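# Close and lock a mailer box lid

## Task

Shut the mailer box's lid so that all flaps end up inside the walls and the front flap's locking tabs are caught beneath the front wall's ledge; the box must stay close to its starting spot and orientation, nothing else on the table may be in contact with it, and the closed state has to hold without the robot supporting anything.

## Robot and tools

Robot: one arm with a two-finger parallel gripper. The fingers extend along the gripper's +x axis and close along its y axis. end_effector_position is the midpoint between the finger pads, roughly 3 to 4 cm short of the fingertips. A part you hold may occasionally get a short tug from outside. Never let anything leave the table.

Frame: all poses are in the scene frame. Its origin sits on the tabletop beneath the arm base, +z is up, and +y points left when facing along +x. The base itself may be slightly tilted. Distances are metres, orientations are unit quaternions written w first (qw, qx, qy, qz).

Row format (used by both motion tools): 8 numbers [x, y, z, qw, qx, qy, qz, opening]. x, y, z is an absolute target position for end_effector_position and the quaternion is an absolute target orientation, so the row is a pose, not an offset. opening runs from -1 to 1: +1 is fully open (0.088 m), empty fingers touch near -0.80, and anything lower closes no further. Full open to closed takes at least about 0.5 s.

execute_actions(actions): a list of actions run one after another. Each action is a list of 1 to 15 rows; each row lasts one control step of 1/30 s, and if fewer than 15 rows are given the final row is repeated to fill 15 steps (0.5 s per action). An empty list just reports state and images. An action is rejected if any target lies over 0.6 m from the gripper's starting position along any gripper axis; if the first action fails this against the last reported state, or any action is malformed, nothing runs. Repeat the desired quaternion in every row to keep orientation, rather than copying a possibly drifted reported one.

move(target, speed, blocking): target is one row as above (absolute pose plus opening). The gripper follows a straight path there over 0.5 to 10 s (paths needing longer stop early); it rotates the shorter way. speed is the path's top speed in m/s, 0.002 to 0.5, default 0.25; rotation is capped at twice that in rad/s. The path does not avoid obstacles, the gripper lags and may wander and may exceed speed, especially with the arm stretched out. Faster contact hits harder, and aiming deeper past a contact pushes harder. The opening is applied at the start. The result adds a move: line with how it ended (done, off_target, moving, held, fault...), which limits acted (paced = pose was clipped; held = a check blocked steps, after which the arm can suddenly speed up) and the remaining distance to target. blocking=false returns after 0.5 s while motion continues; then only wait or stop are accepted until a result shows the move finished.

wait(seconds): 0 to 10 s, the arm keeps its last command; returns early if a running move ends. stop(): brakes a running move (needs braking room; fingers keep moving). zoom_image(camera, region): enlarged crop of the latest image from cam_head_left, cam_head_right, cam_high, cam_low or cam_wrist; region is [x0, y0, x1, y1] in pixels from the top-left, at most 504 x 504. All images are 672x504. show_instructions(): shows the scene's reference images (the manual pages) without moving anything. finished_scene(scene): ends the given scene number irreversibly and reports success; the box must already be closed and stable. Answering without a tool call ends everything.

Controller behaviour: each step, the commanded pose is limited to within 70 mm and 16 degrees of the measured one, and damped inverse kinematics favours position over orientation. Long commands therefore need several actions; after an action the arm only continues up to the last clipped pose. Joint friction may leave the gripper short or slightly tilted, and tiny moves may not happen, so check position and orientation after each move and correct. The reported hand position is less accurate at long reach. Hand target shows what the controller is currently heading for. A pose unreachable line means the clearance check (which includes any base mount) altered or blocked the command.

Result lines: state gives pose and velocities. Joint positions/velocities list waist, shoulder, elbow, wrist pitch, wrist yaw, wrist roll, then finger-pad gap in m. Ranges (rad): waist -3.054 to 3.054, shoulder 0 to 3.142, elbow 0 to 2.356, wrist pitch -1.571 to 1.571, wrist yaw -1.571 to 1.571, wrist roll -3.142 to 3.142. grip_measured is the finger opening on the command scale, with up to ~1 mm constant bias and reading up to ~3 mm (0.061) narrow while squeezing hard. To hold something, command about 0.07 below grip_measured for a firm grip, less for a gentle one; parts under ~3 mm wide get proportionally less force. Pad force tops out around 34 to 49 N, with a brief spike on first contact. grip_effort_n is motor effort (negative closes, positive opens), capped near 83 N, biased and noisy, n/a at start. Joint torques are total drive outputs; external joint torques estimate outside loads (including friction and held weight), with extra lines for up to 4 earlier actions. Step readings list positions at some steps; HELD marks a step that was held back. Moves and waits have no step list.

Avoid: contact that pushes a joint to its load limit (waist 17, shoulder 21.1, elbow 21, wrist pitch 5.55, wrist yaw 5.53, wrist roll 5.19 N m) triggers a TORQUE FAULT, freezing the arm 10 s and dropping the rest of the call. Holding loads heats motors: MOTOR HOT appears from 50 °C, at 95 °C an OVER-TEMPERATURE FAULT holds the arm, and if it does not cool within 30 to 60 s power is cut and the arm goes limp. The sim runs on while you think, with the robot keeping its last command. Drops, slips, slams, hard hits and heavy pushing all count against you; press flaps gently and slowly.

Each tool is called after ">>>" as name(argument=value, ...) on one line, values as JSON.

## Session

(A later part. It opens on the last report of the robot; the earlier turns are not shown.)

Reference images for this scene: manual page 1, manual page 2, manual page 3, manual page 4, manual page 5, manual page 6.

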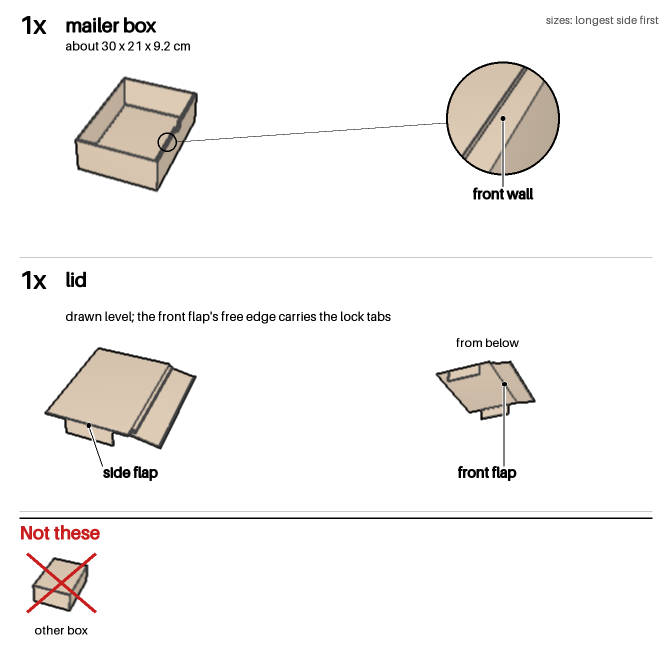

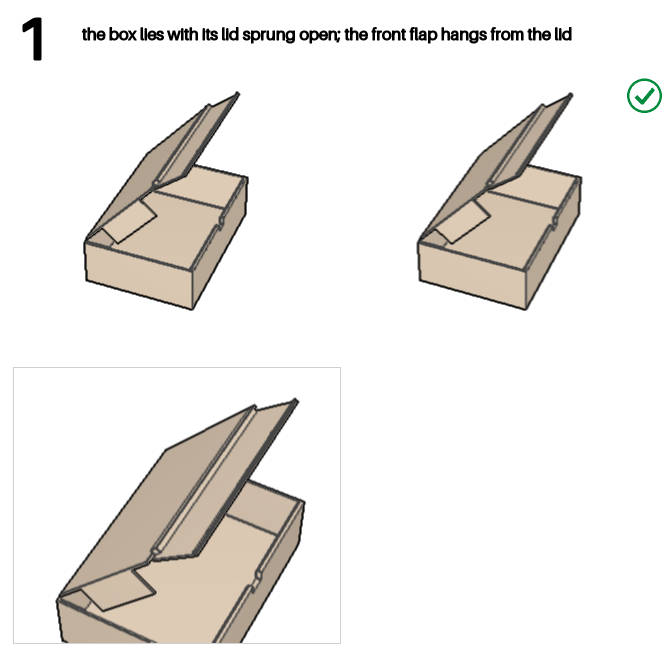

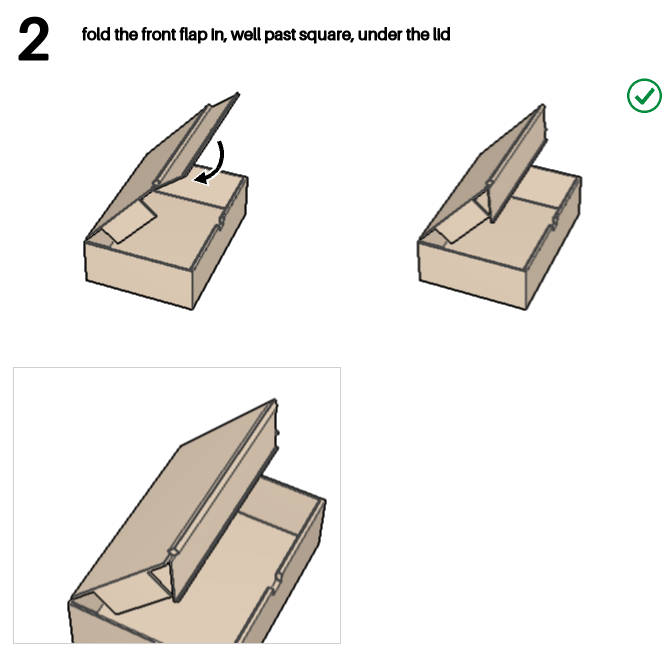

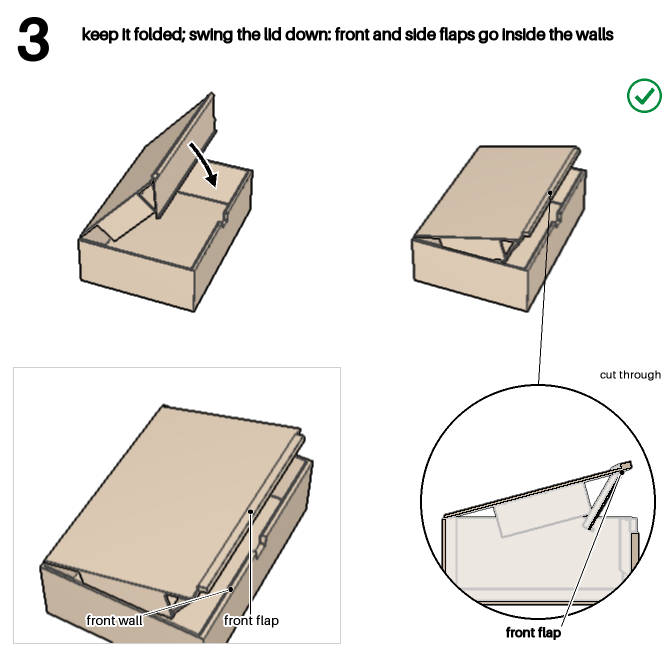

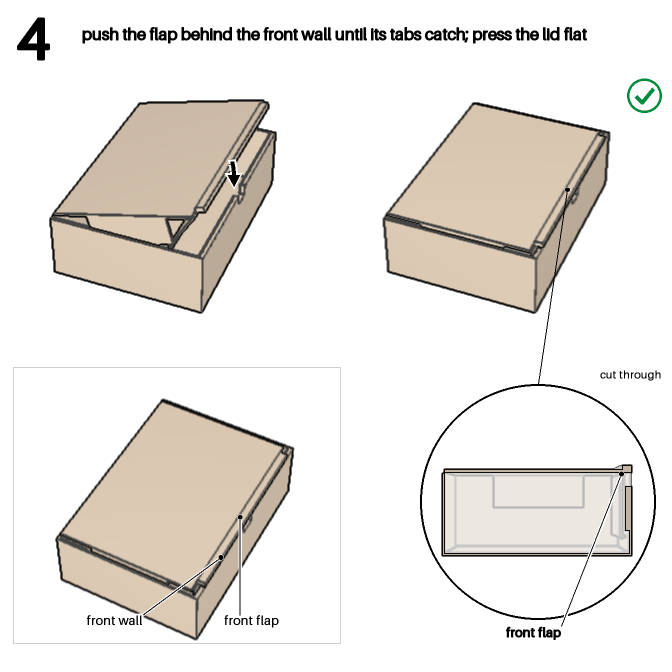

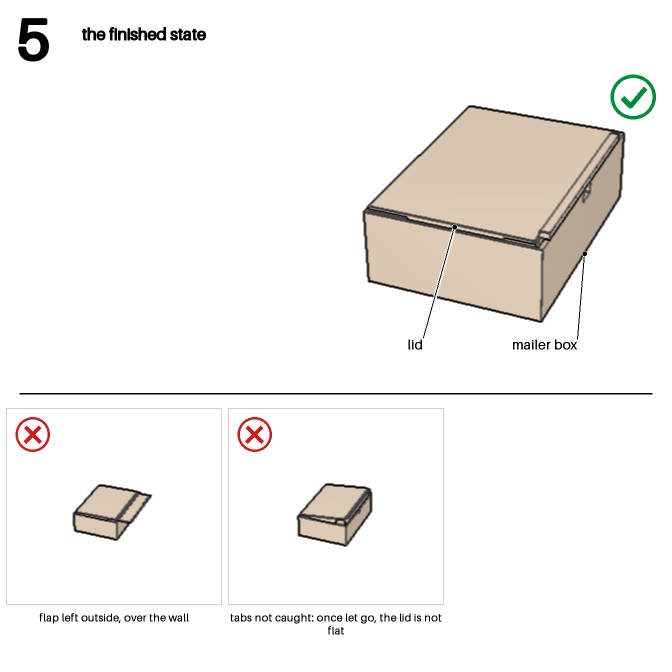

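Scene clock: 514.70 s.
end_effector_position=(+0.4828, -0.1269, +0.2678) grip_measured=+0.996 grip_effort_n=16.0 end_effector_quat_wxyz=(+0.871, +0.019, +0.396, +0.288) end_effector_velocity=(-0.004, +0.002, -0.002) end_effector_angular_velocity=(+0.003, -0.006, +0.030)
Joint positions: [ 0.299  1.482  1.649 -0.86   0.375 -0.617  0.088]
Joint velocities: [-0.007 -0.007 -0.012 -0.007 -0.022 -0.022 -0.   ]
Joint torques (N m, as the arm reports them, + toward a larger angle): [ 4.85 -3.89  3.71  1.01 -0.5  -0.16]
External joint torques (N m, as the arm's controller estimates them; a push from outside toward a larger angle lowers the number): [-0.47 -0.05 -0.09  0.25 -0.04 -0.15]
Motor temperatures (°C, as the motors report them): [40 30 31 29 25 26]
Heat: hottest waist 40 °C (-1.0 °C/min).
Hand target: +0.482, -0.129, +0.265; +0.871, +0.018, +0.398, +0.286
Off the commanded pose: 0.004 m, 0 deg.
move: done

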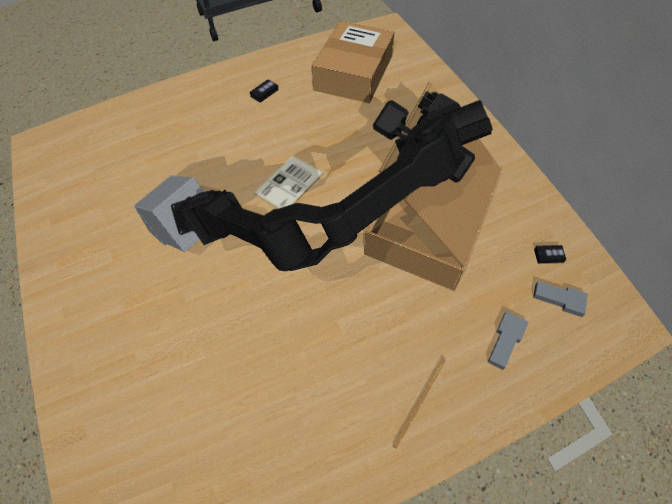

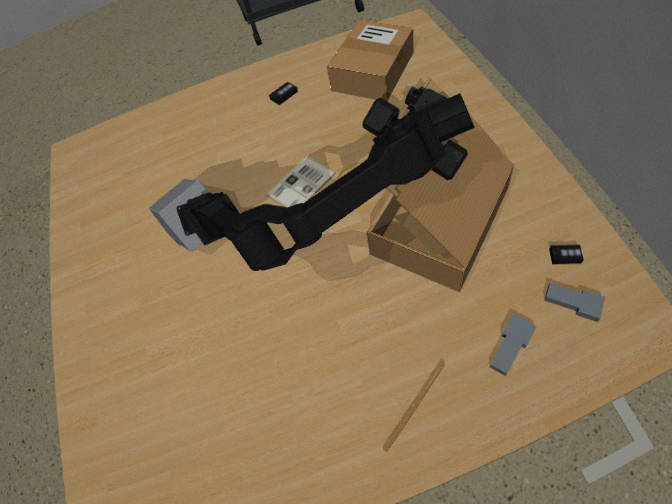

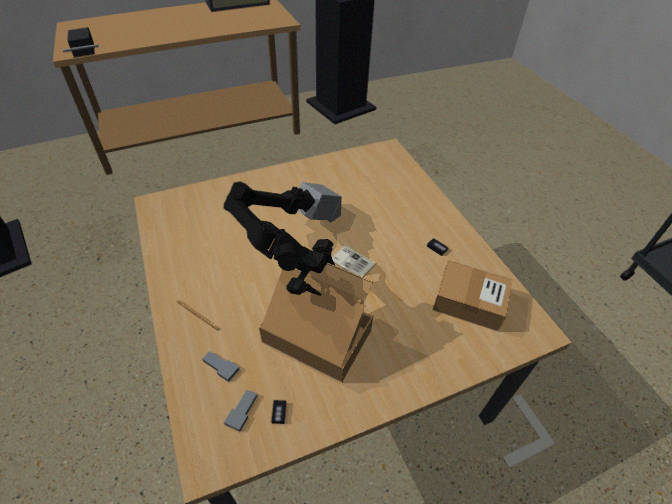

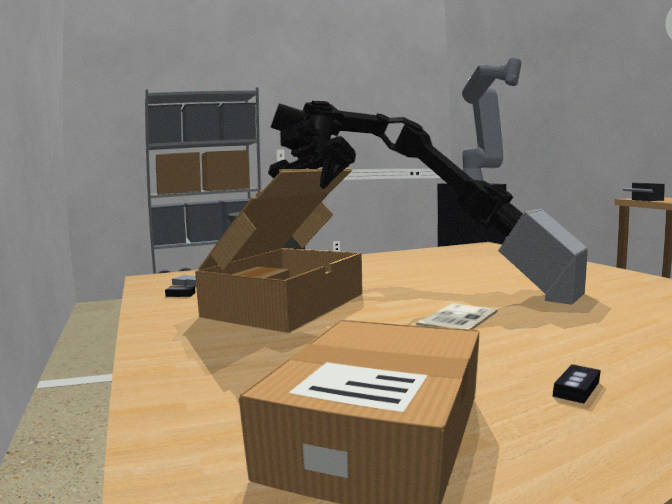

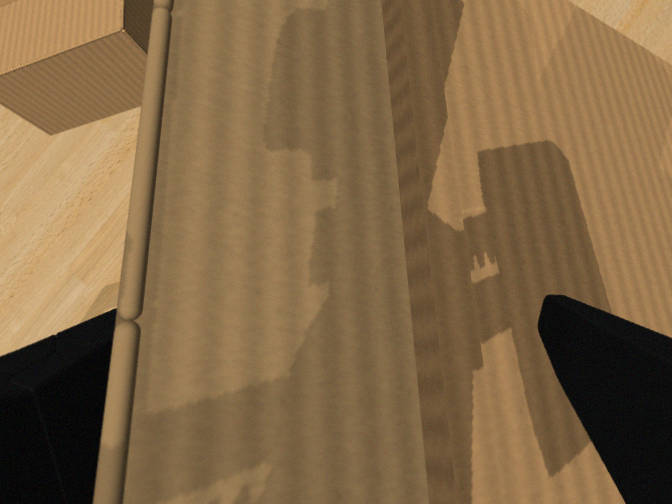

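>>> move(target=[0.482,-0.125,0.33,0.872,0.018,0.398,0.286,1], speed=0.06)

>>> move(target=[0.48,-0.124,0.34,0.847,-0.238,0.45,0.16,1], speed=0.15)

Scene clock: 520.63 s.
end_effector_position=(+0.4814, -0.1258, +0.3303) grip_measured=+0.996 grip_effort_n=17.0 end_effector_quat_wxyz=(+0.873, +0.019, +0.395, +0.287) end_effector_velocity=(+0.001, +0.004, +0.005) end_effector_angular_velocity=(+0.013, -0.006, +0.008)
Joint positions: [ 0.485  1.563  1.891 -1.073  0.516 -0.484  0.088]
Joint velocities: [ 0.012  0.012  0.017 -0.007 -0.007  0.007 -0.   ]
Joint torques (N m, as the arm reports them, + toward a larger angle): [ 5.81 -1.53  4.81  0.69 -0.18  0.16]
External joint torques (N m, as the arm's controller estimates them; a push from outside toward a larger angle lowers the number): [ 0.31  0.94  1.5  -0.22  0.23  0.16]
Motor temperatures (°C, as the motors report them): [39 30 31 29 25 26]
Heat: hottest waist 39 °C (-2.0 °C/min).
Hand target: +0.482, -0.125, +0.330; +0.872, +0.018, +0.398, +0.286
Off the commanded pose: 0.001 m, 0 deg.
move: done

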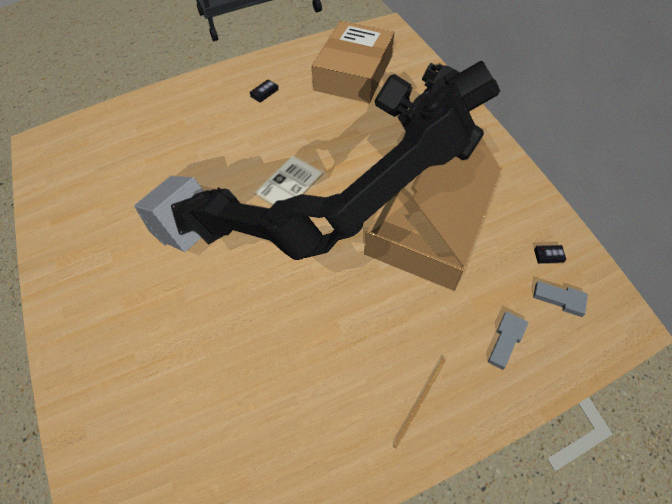

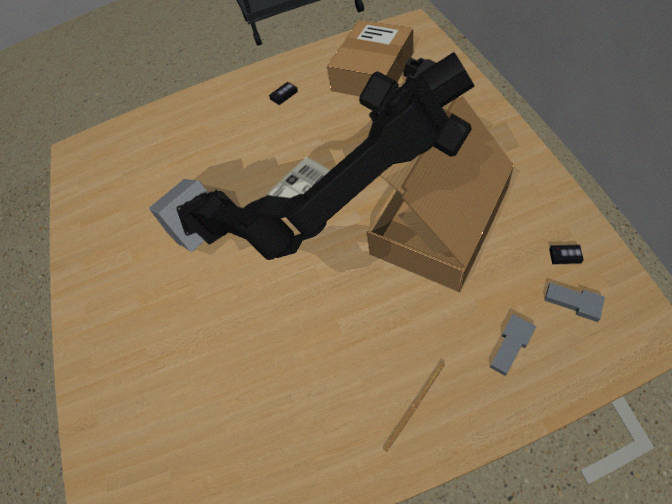

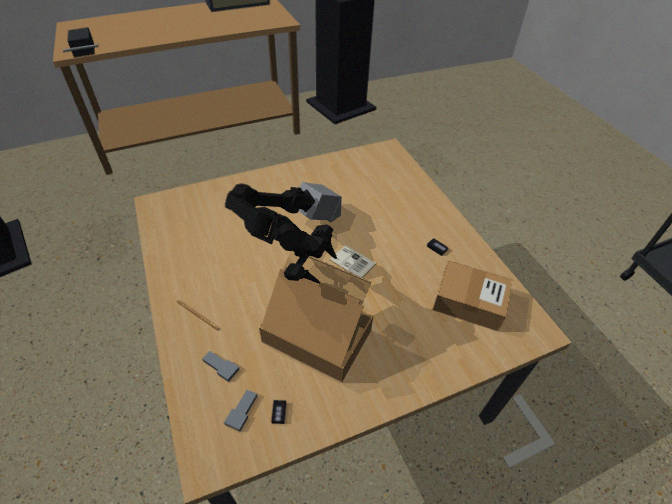

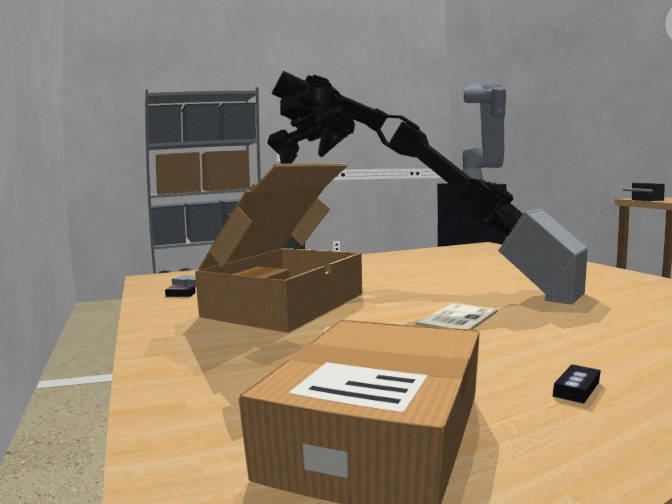

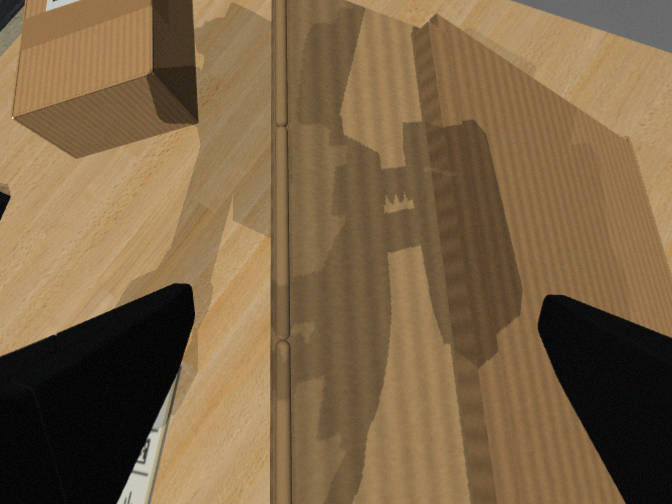

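Scene clock: 523.00 s.
end_effector_position=(+0.4797, -0.1236, +0.3410) grip_measured=+0.996 grip_effort_n=17.0 end_effector_quat_wxyz=(+0.848, -0.232, +0.448, +0.162) end_effector_velocity=(+0.001, -0.002, -0.000) end_effector_angular_velocity=(-0.007, -0.001, -0.005)
Joint positions: [ 0.681  1.694  1.914 -1.146  1.132 -0.564  0.088]
Joint velocities: [-0.002 -0.002 -0.002  0.007  0.007 -0.007 -0.   ]
Joint torques (N m, as the arm reports them, + toward a larger angle): [ 6.3  -0.93  4.3   0.59  0.3  -0.14]
External joint torques (N m, as the arm's controller estimates them; a push from outside toward a larger angle lowers the number): [ 0.25  0.73  1.22 -0.26  0.31 -0.16]
Motor temperatures (°C, as the motors report them): [40 30 31 29 25 26]
Heat: hottest waist 40 °C (+0.0 °C/min).
Hand target: +0.480, -0.124, +0.340; +0.846, -0.238, +0.450, +0.160
Off the commanded pose: 0.001 m, 1 deg.
move: done

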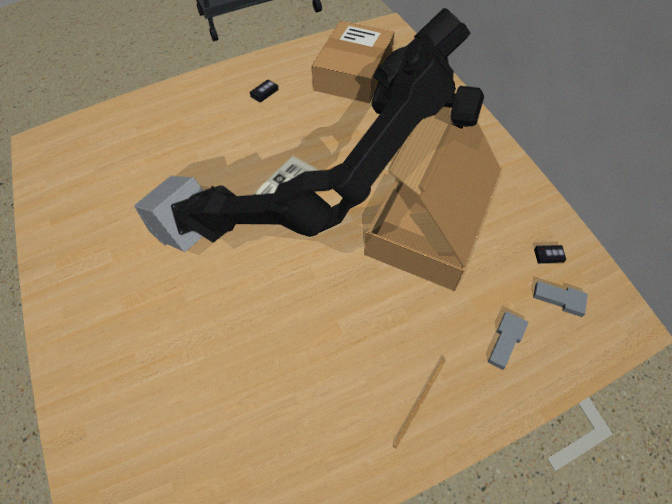

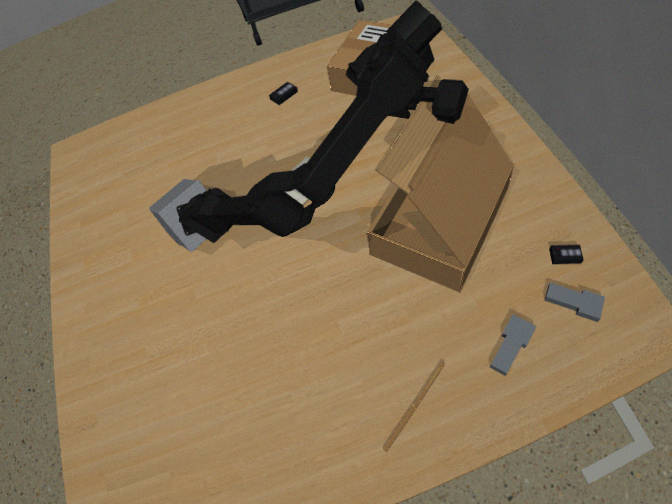

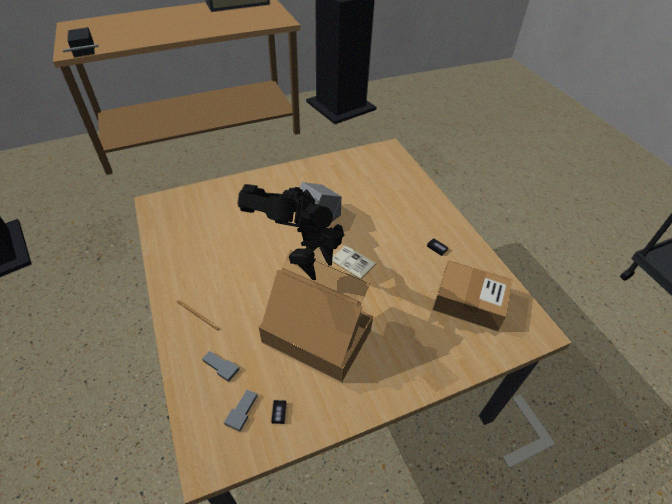

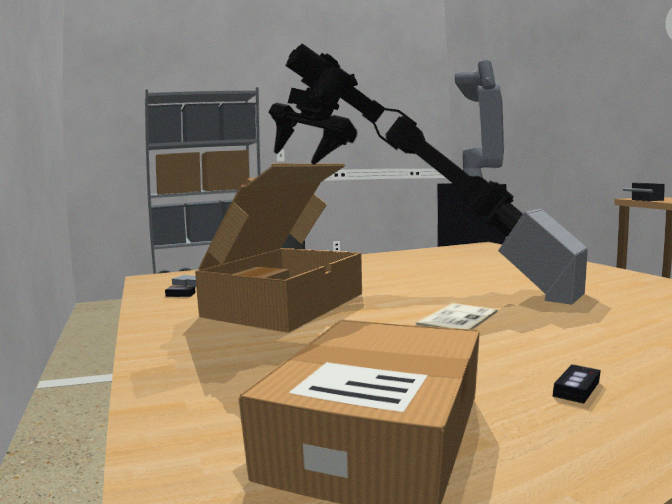

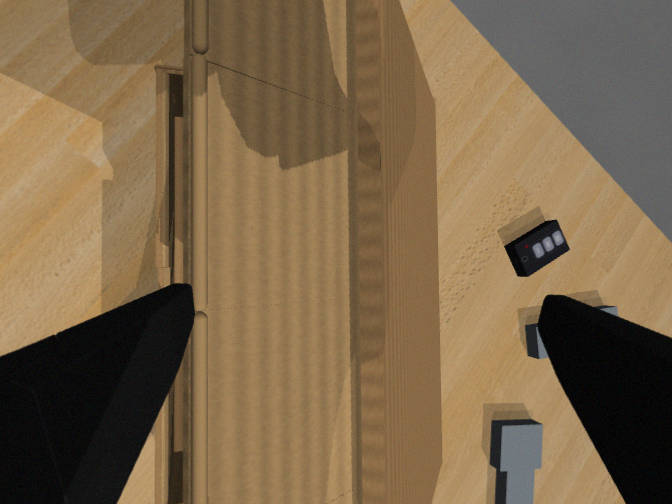

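Tune B inward 3 mm via opening, then descend.

>>> execute_actions(actions=[[[0.48,-0.124,0.34,0.847,-0.238,0.45,0.16,0.88]]])

>>> move(target=[0.481,-0.127,0.29,0.847,-0.238,0.45,0.16,0.88], speed=0.05)

Scene clock: 526.70 s.
end_effector_position=(+0.4796, -0.1234, +0.3411) grip_measured=+0.885 grip_effort_n=-10.9 end_effector_quat_wxyz=(+0.848, -0.233, +0.448, +0.162) end_effector_velocity=(-0.002, +0.000, -0.001) end_effector_angular_velocity=(+0.012, +0.002, +0.019)
Joint positions: [ 0.682  1.694  1.914 -1.147  1.133 -0.564  0.082]
Joint velocities: [-0.002 -0.007 -0.002 -0.007 -0.022 -0.007 -0.001]
Joint torques (N m, as the arm reports them, + toward a larger angle): [ 6.15 -1.09  3.75  0.8   0.29 -0.13]
External joint torques (N m, as the arm's controller estimates them; a push from outside toward a larger angle lowers the number): [ 0.06  0.61  0.66 -0.05  0.31 -0.15]
Motor temperatures (°C, as the motors report them): [40 30 31 29 25 26]
Heat: hottest waist 40 °C (+0.0 °C/min).
Hand target: +0.480, -0.124, +0.340; +0.846, -0.238, +0.450, +0.160
Off the commanded pose: 0.001 m, 1 deg.
Step readings (end_effector_position):
0: (+0.4797, -0.1235, +0.3409)
1: (+0.4797, -0.1235, +0.3409)
2: (+0.4797, -0.1235, +0.3409)
4: (+0.4796, -0.1234, +0.3411)
8: (+0.4796, -0.1234, +0.3411)
15: end_effector_position above

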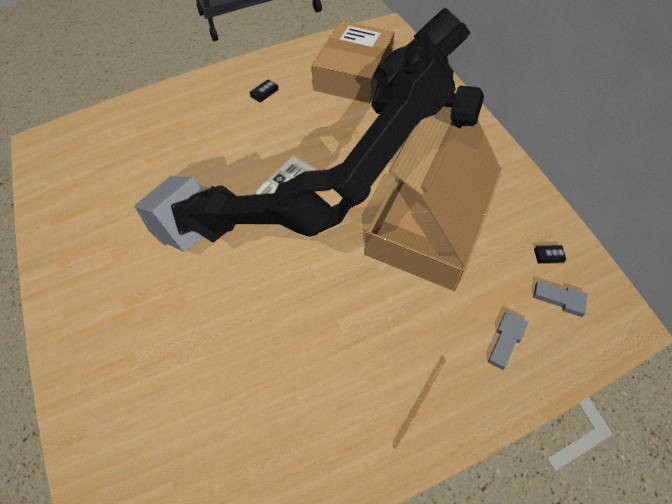

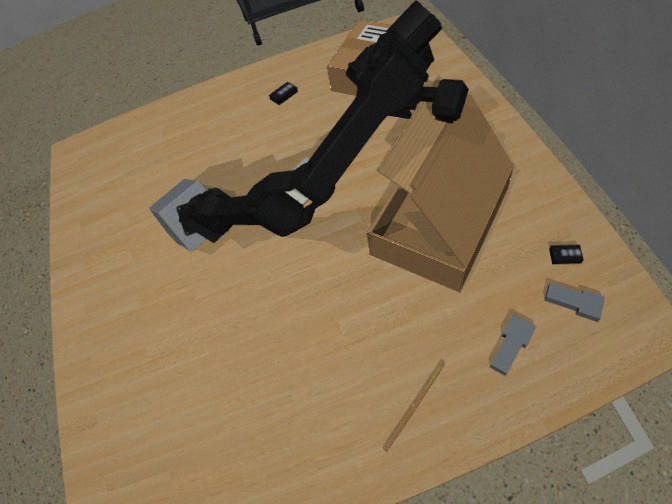

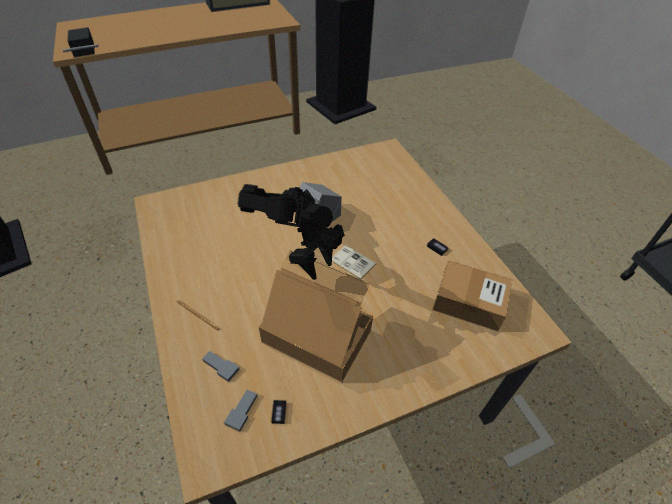

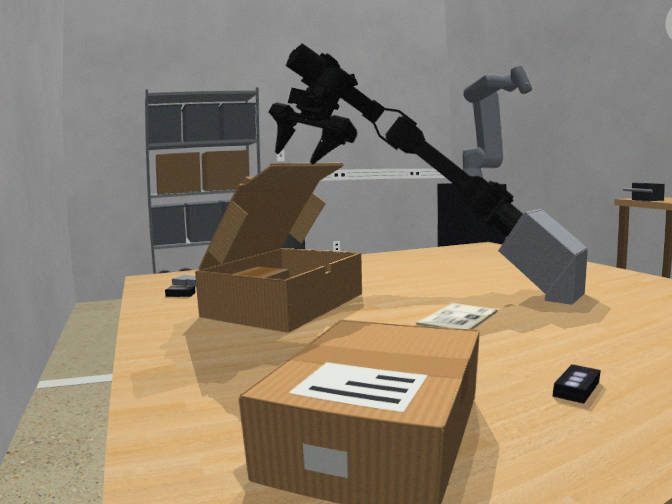

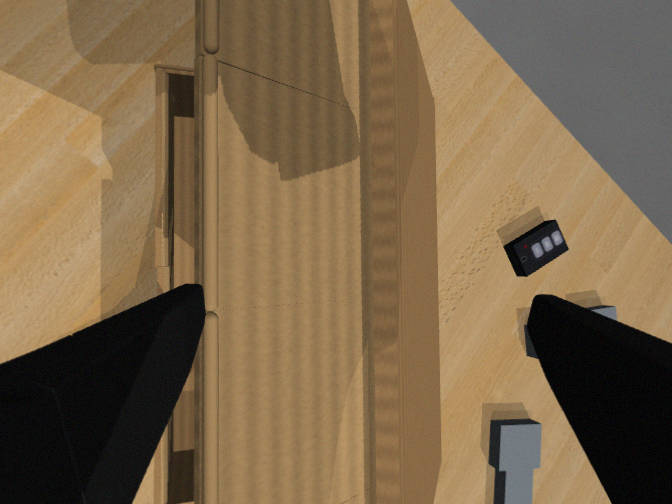

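Scene clock: 528.10 s.
end_effector_position=(+0.4818, -0.1268, +0.2922) grip_measured=+0.882 grip_effort_n=-10.9 end_effector_quat_wxyz=(+0.847, -0.237, +0.450, +0.158) end_effector_velocity=(+0.003, -0.004, +0.002) end_effector_angular_velocity=(+0.027, -0.024, -0.019)
Joint positions: [ 0.554  1.57   1.634 -0.808  1.058 -0.774  0.082]
Joint velocities: [-0.007 -0.022 -0.017  0.051 -0.022 -0.022 -0.   ]
Joint torques (N m, as the arm reports them, + toward a larger angle): [ 5.8  -2.55  3.32  1.04 -0.25 -0.13]
External joint torques (N m, as the arm's controller estimates them; a push from outside toward a larger angle lowers the number): [-0.09 -0.05 -0.37  0.18 -0.14 -0.15]
Motor temperatures (°C, as the motors report them): [40 30 31 29 25 26]
Heat: hottest waist 40 °C (+0.0 °C/min).
Hand target: +0.481, -0.127, +0.290; +0.846, -0.237, +0.450, +0.160
Off the commanded pose: 0.002 m, 0 deg.
move: done

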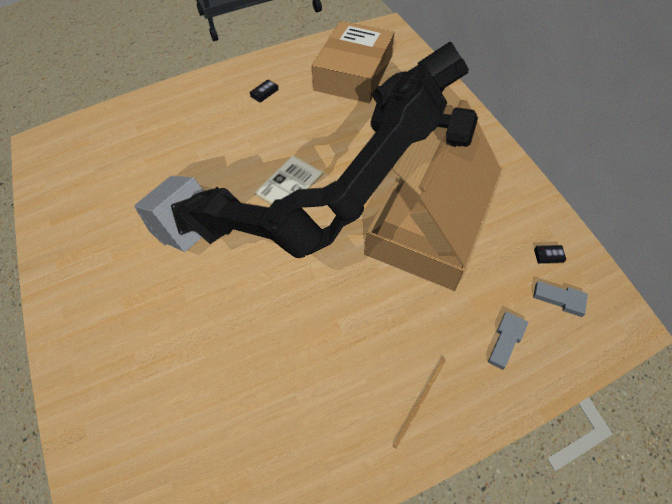

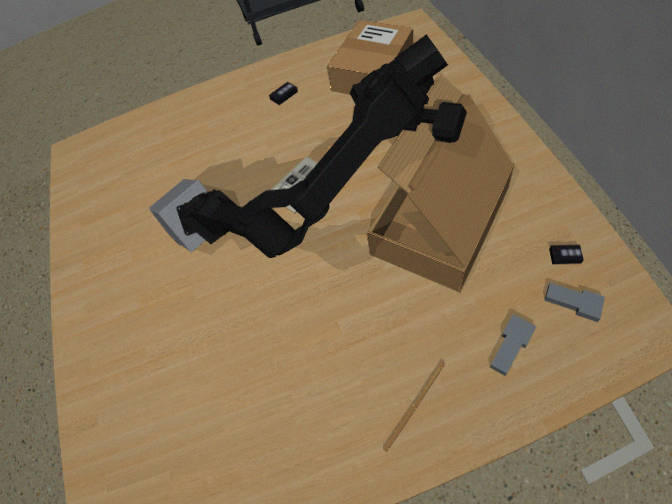

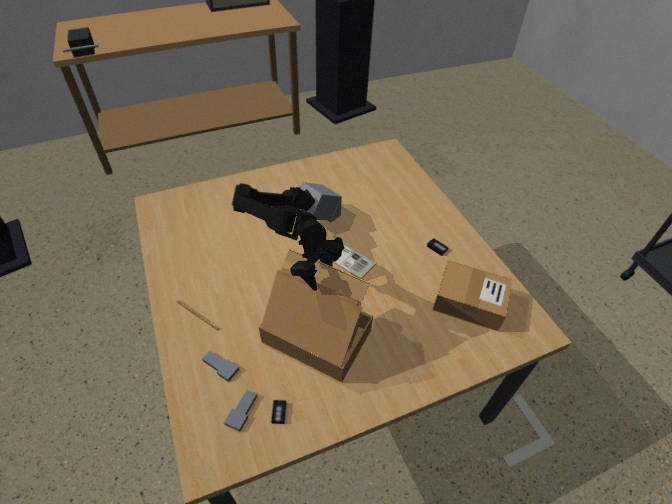

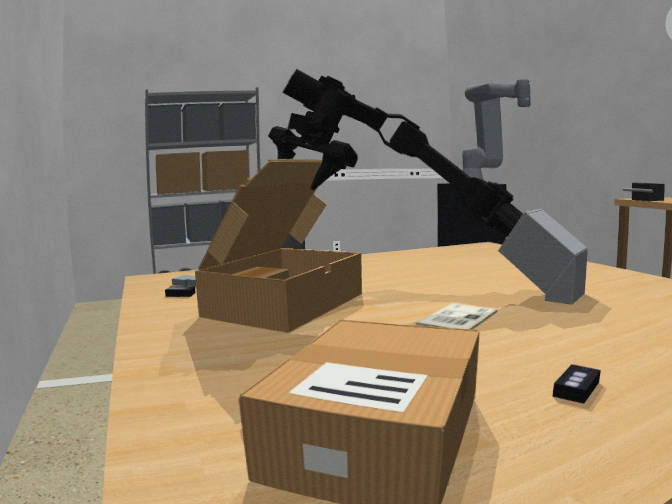

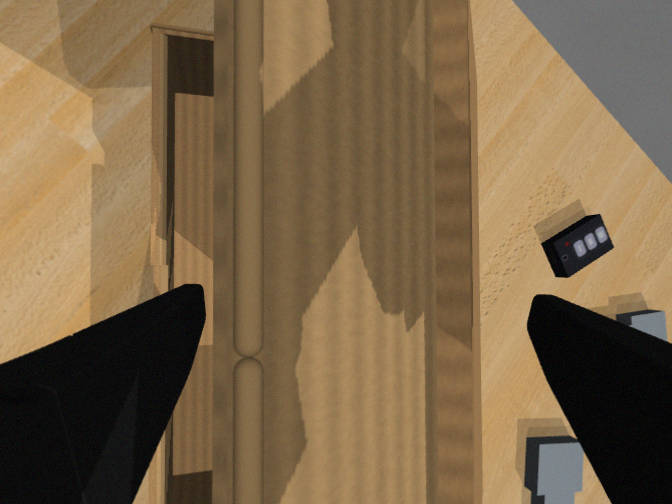

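>>> move(target=[0.505,-0.168,0.33,0.842,-0.342,0.409,0.092,1], speed=0.05)

>>> move(target=[0.485,-0.134,0.375,0.842,-0.342,0.409,0.092,1], speed=0.05)

Scene clock: 535.57 s.
end_effector_position=(+0.5065, -0.1674, +0.3307) grip_measured=+0.996 grip_effort_n=17.9 end_effector_quat_wxyz=(+0.843, -0.338, +0.408, +0.093) end_effector_velocity=(-0.000, +0.004, -0.000) end_effector_angular_velocity=(-0.021, -0.007, +0.031)
Joint positions: [ 0.588  1.539  1.623 -0.416  1.202 -1.27   0.088]
Joint velocities: [ 0.002 -0.007 -0.027  0.037 -0.007 -0.051 -0.   ]
Joint torques (N m, as the arm reports them, + toward a larger angle): [ 6.13 -2.13  3.33  1.02  0.02 -0.08]
External joint torques (N m, as the arm's controller estimates them; a push from outside toward a larger angle lowers the number): [ 0.27 -0.19 -0.17  0.17  0.22 -0.11]
Motor temperatures (°C, as the motors report them): [40 30 31 29 25 26]
Heat: hottest waist 40 °C (+0.0 °C/min).
Hand target: +0.505, -0.168, +0.330; +0.841, -0.342, +0.409, +0.092
Off the commanded pose: 0.002 m, 0 deg.
move: done

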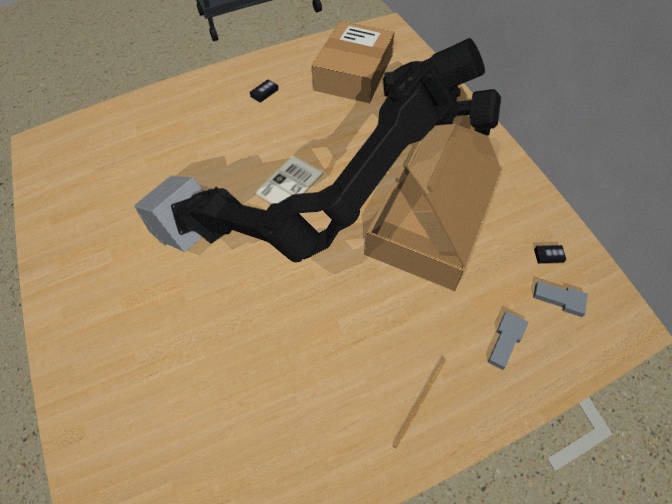

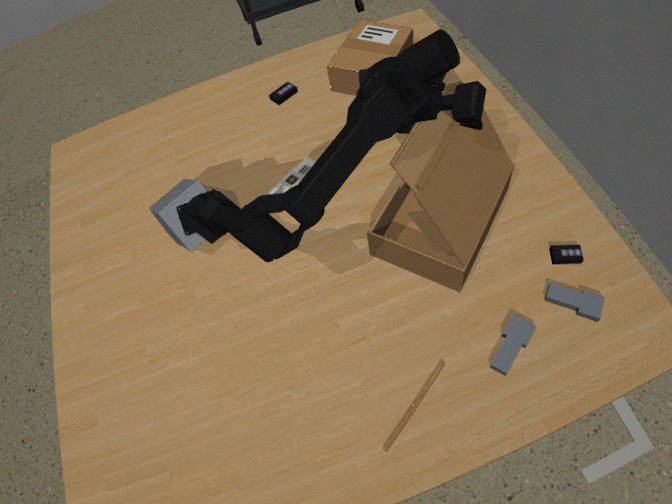

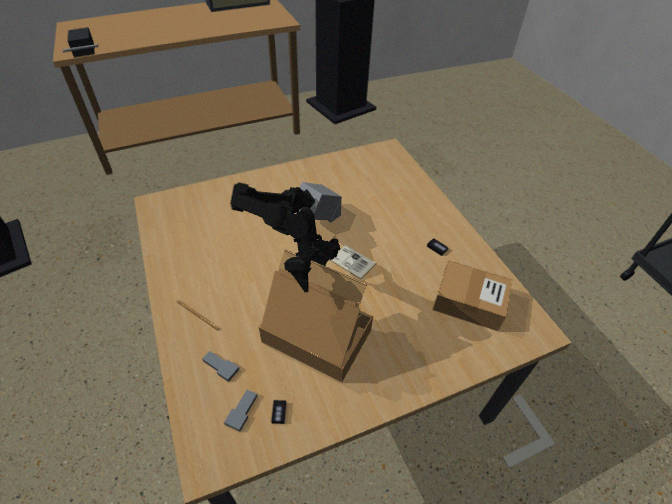

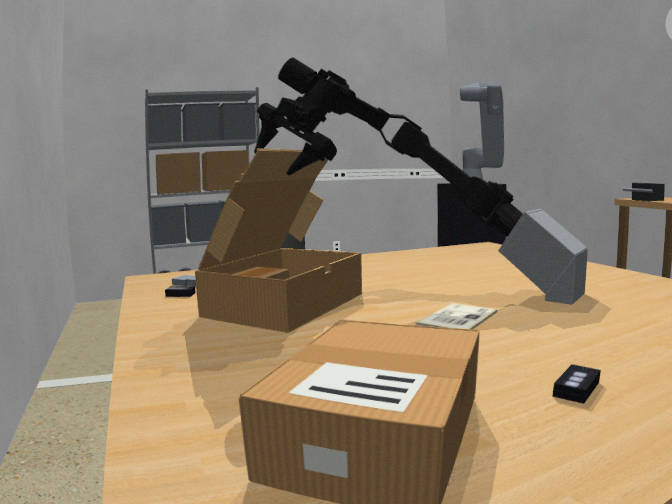

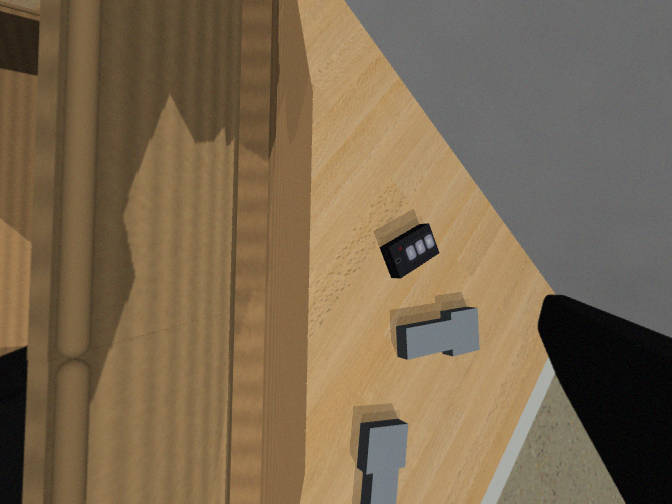

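Scene clock: 537.10 s.
end_effector_position=(+0.4849, -0.1341, +0.3744) grip_measured=+0.996 grip_effort_n=17.9 end_effector_quat_wxyz=(+0.842, -0.343, +0.406, +0.093) end_effector_velocity=(-0.002, -0.002, +0.000) end_effector_angular_velocity=(+0.000, +0.020, +0.001)
Joint positions: [ 0.766  1.623  1.739 -0.696  1.363 -1.019  0.088]
Joint velocities: [ 0.002  0.027  0.066 -0.139  0.007  0.095 -0.   ]
Joint torques (N m, as the arm reports them, + toward a larger angle): [ 6.14 -0.32  4.73  0.73  0.17  0.22]
External joint torques (N m, as the arm's controller estimates them; a push from outside toward a larger angle lowers the number): [ 0.3   0.68  1.5  -0.14  0.22  0.18]
Motor temperatures (°C, as the motors report them): [40 30 31 29 25 26]
Heat: hottest waist 40 °C (+0.0 °C/min).
Hand target: +0.485, -0.134, +0.375; +0.842, -0.342, +0.408, +0.091
Off the commanded pose: 0.001 m, 0 deg.
move: done

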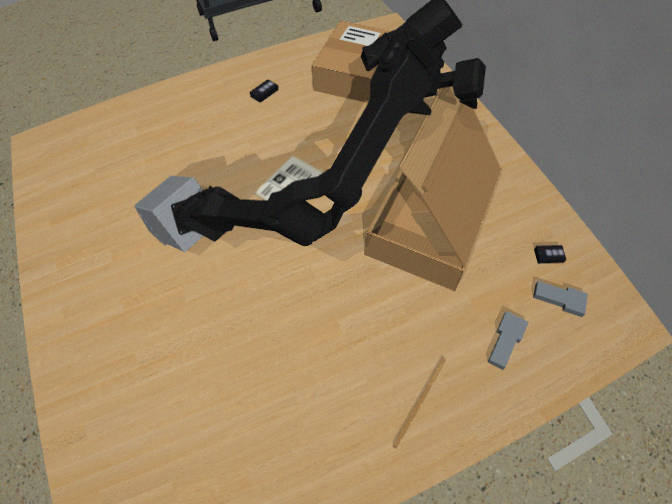

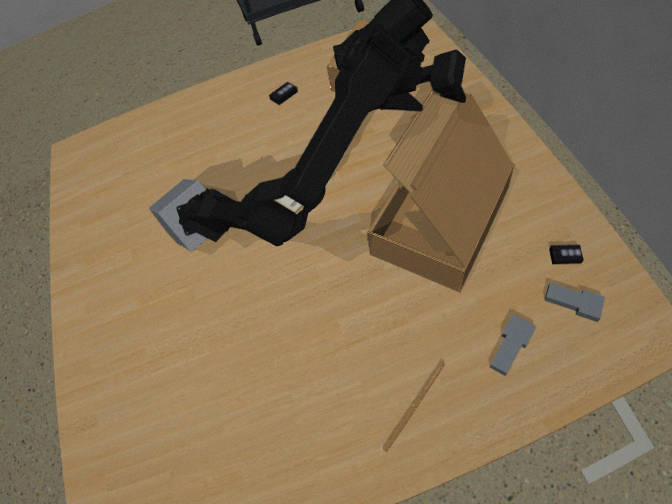

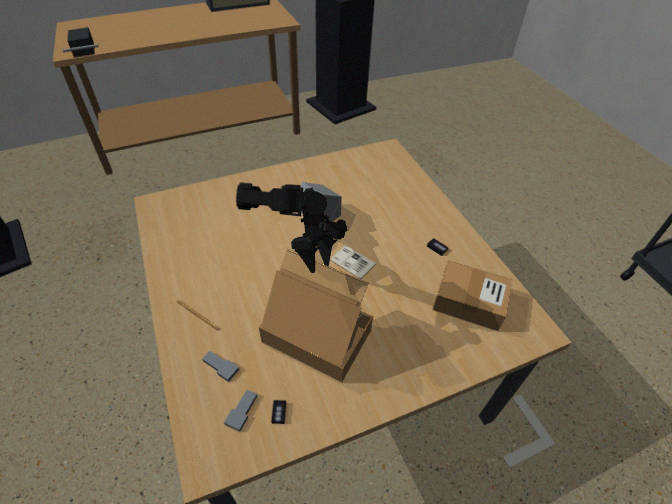

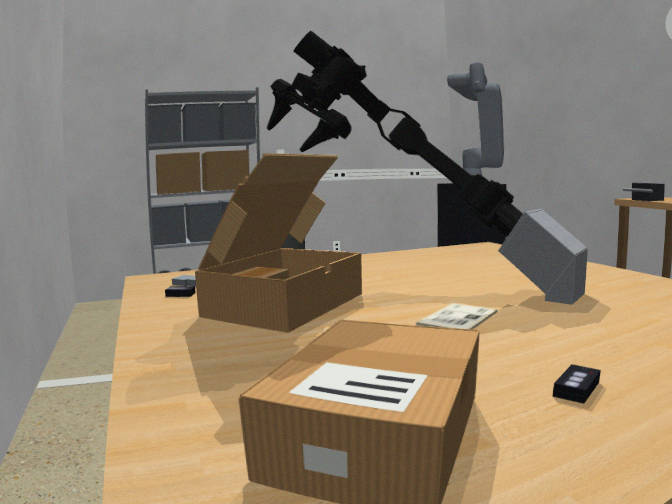

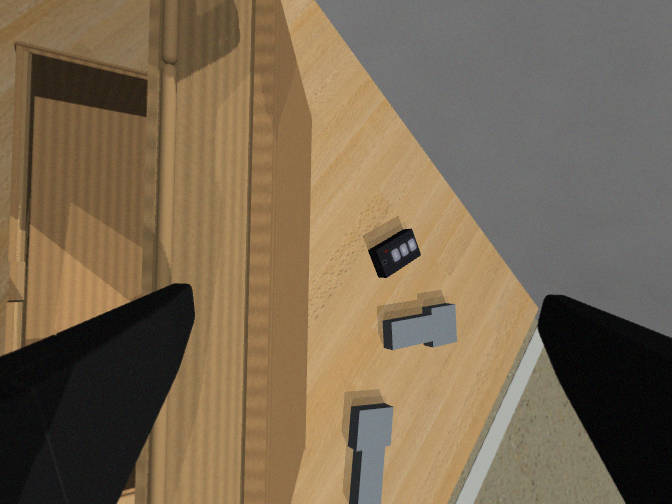

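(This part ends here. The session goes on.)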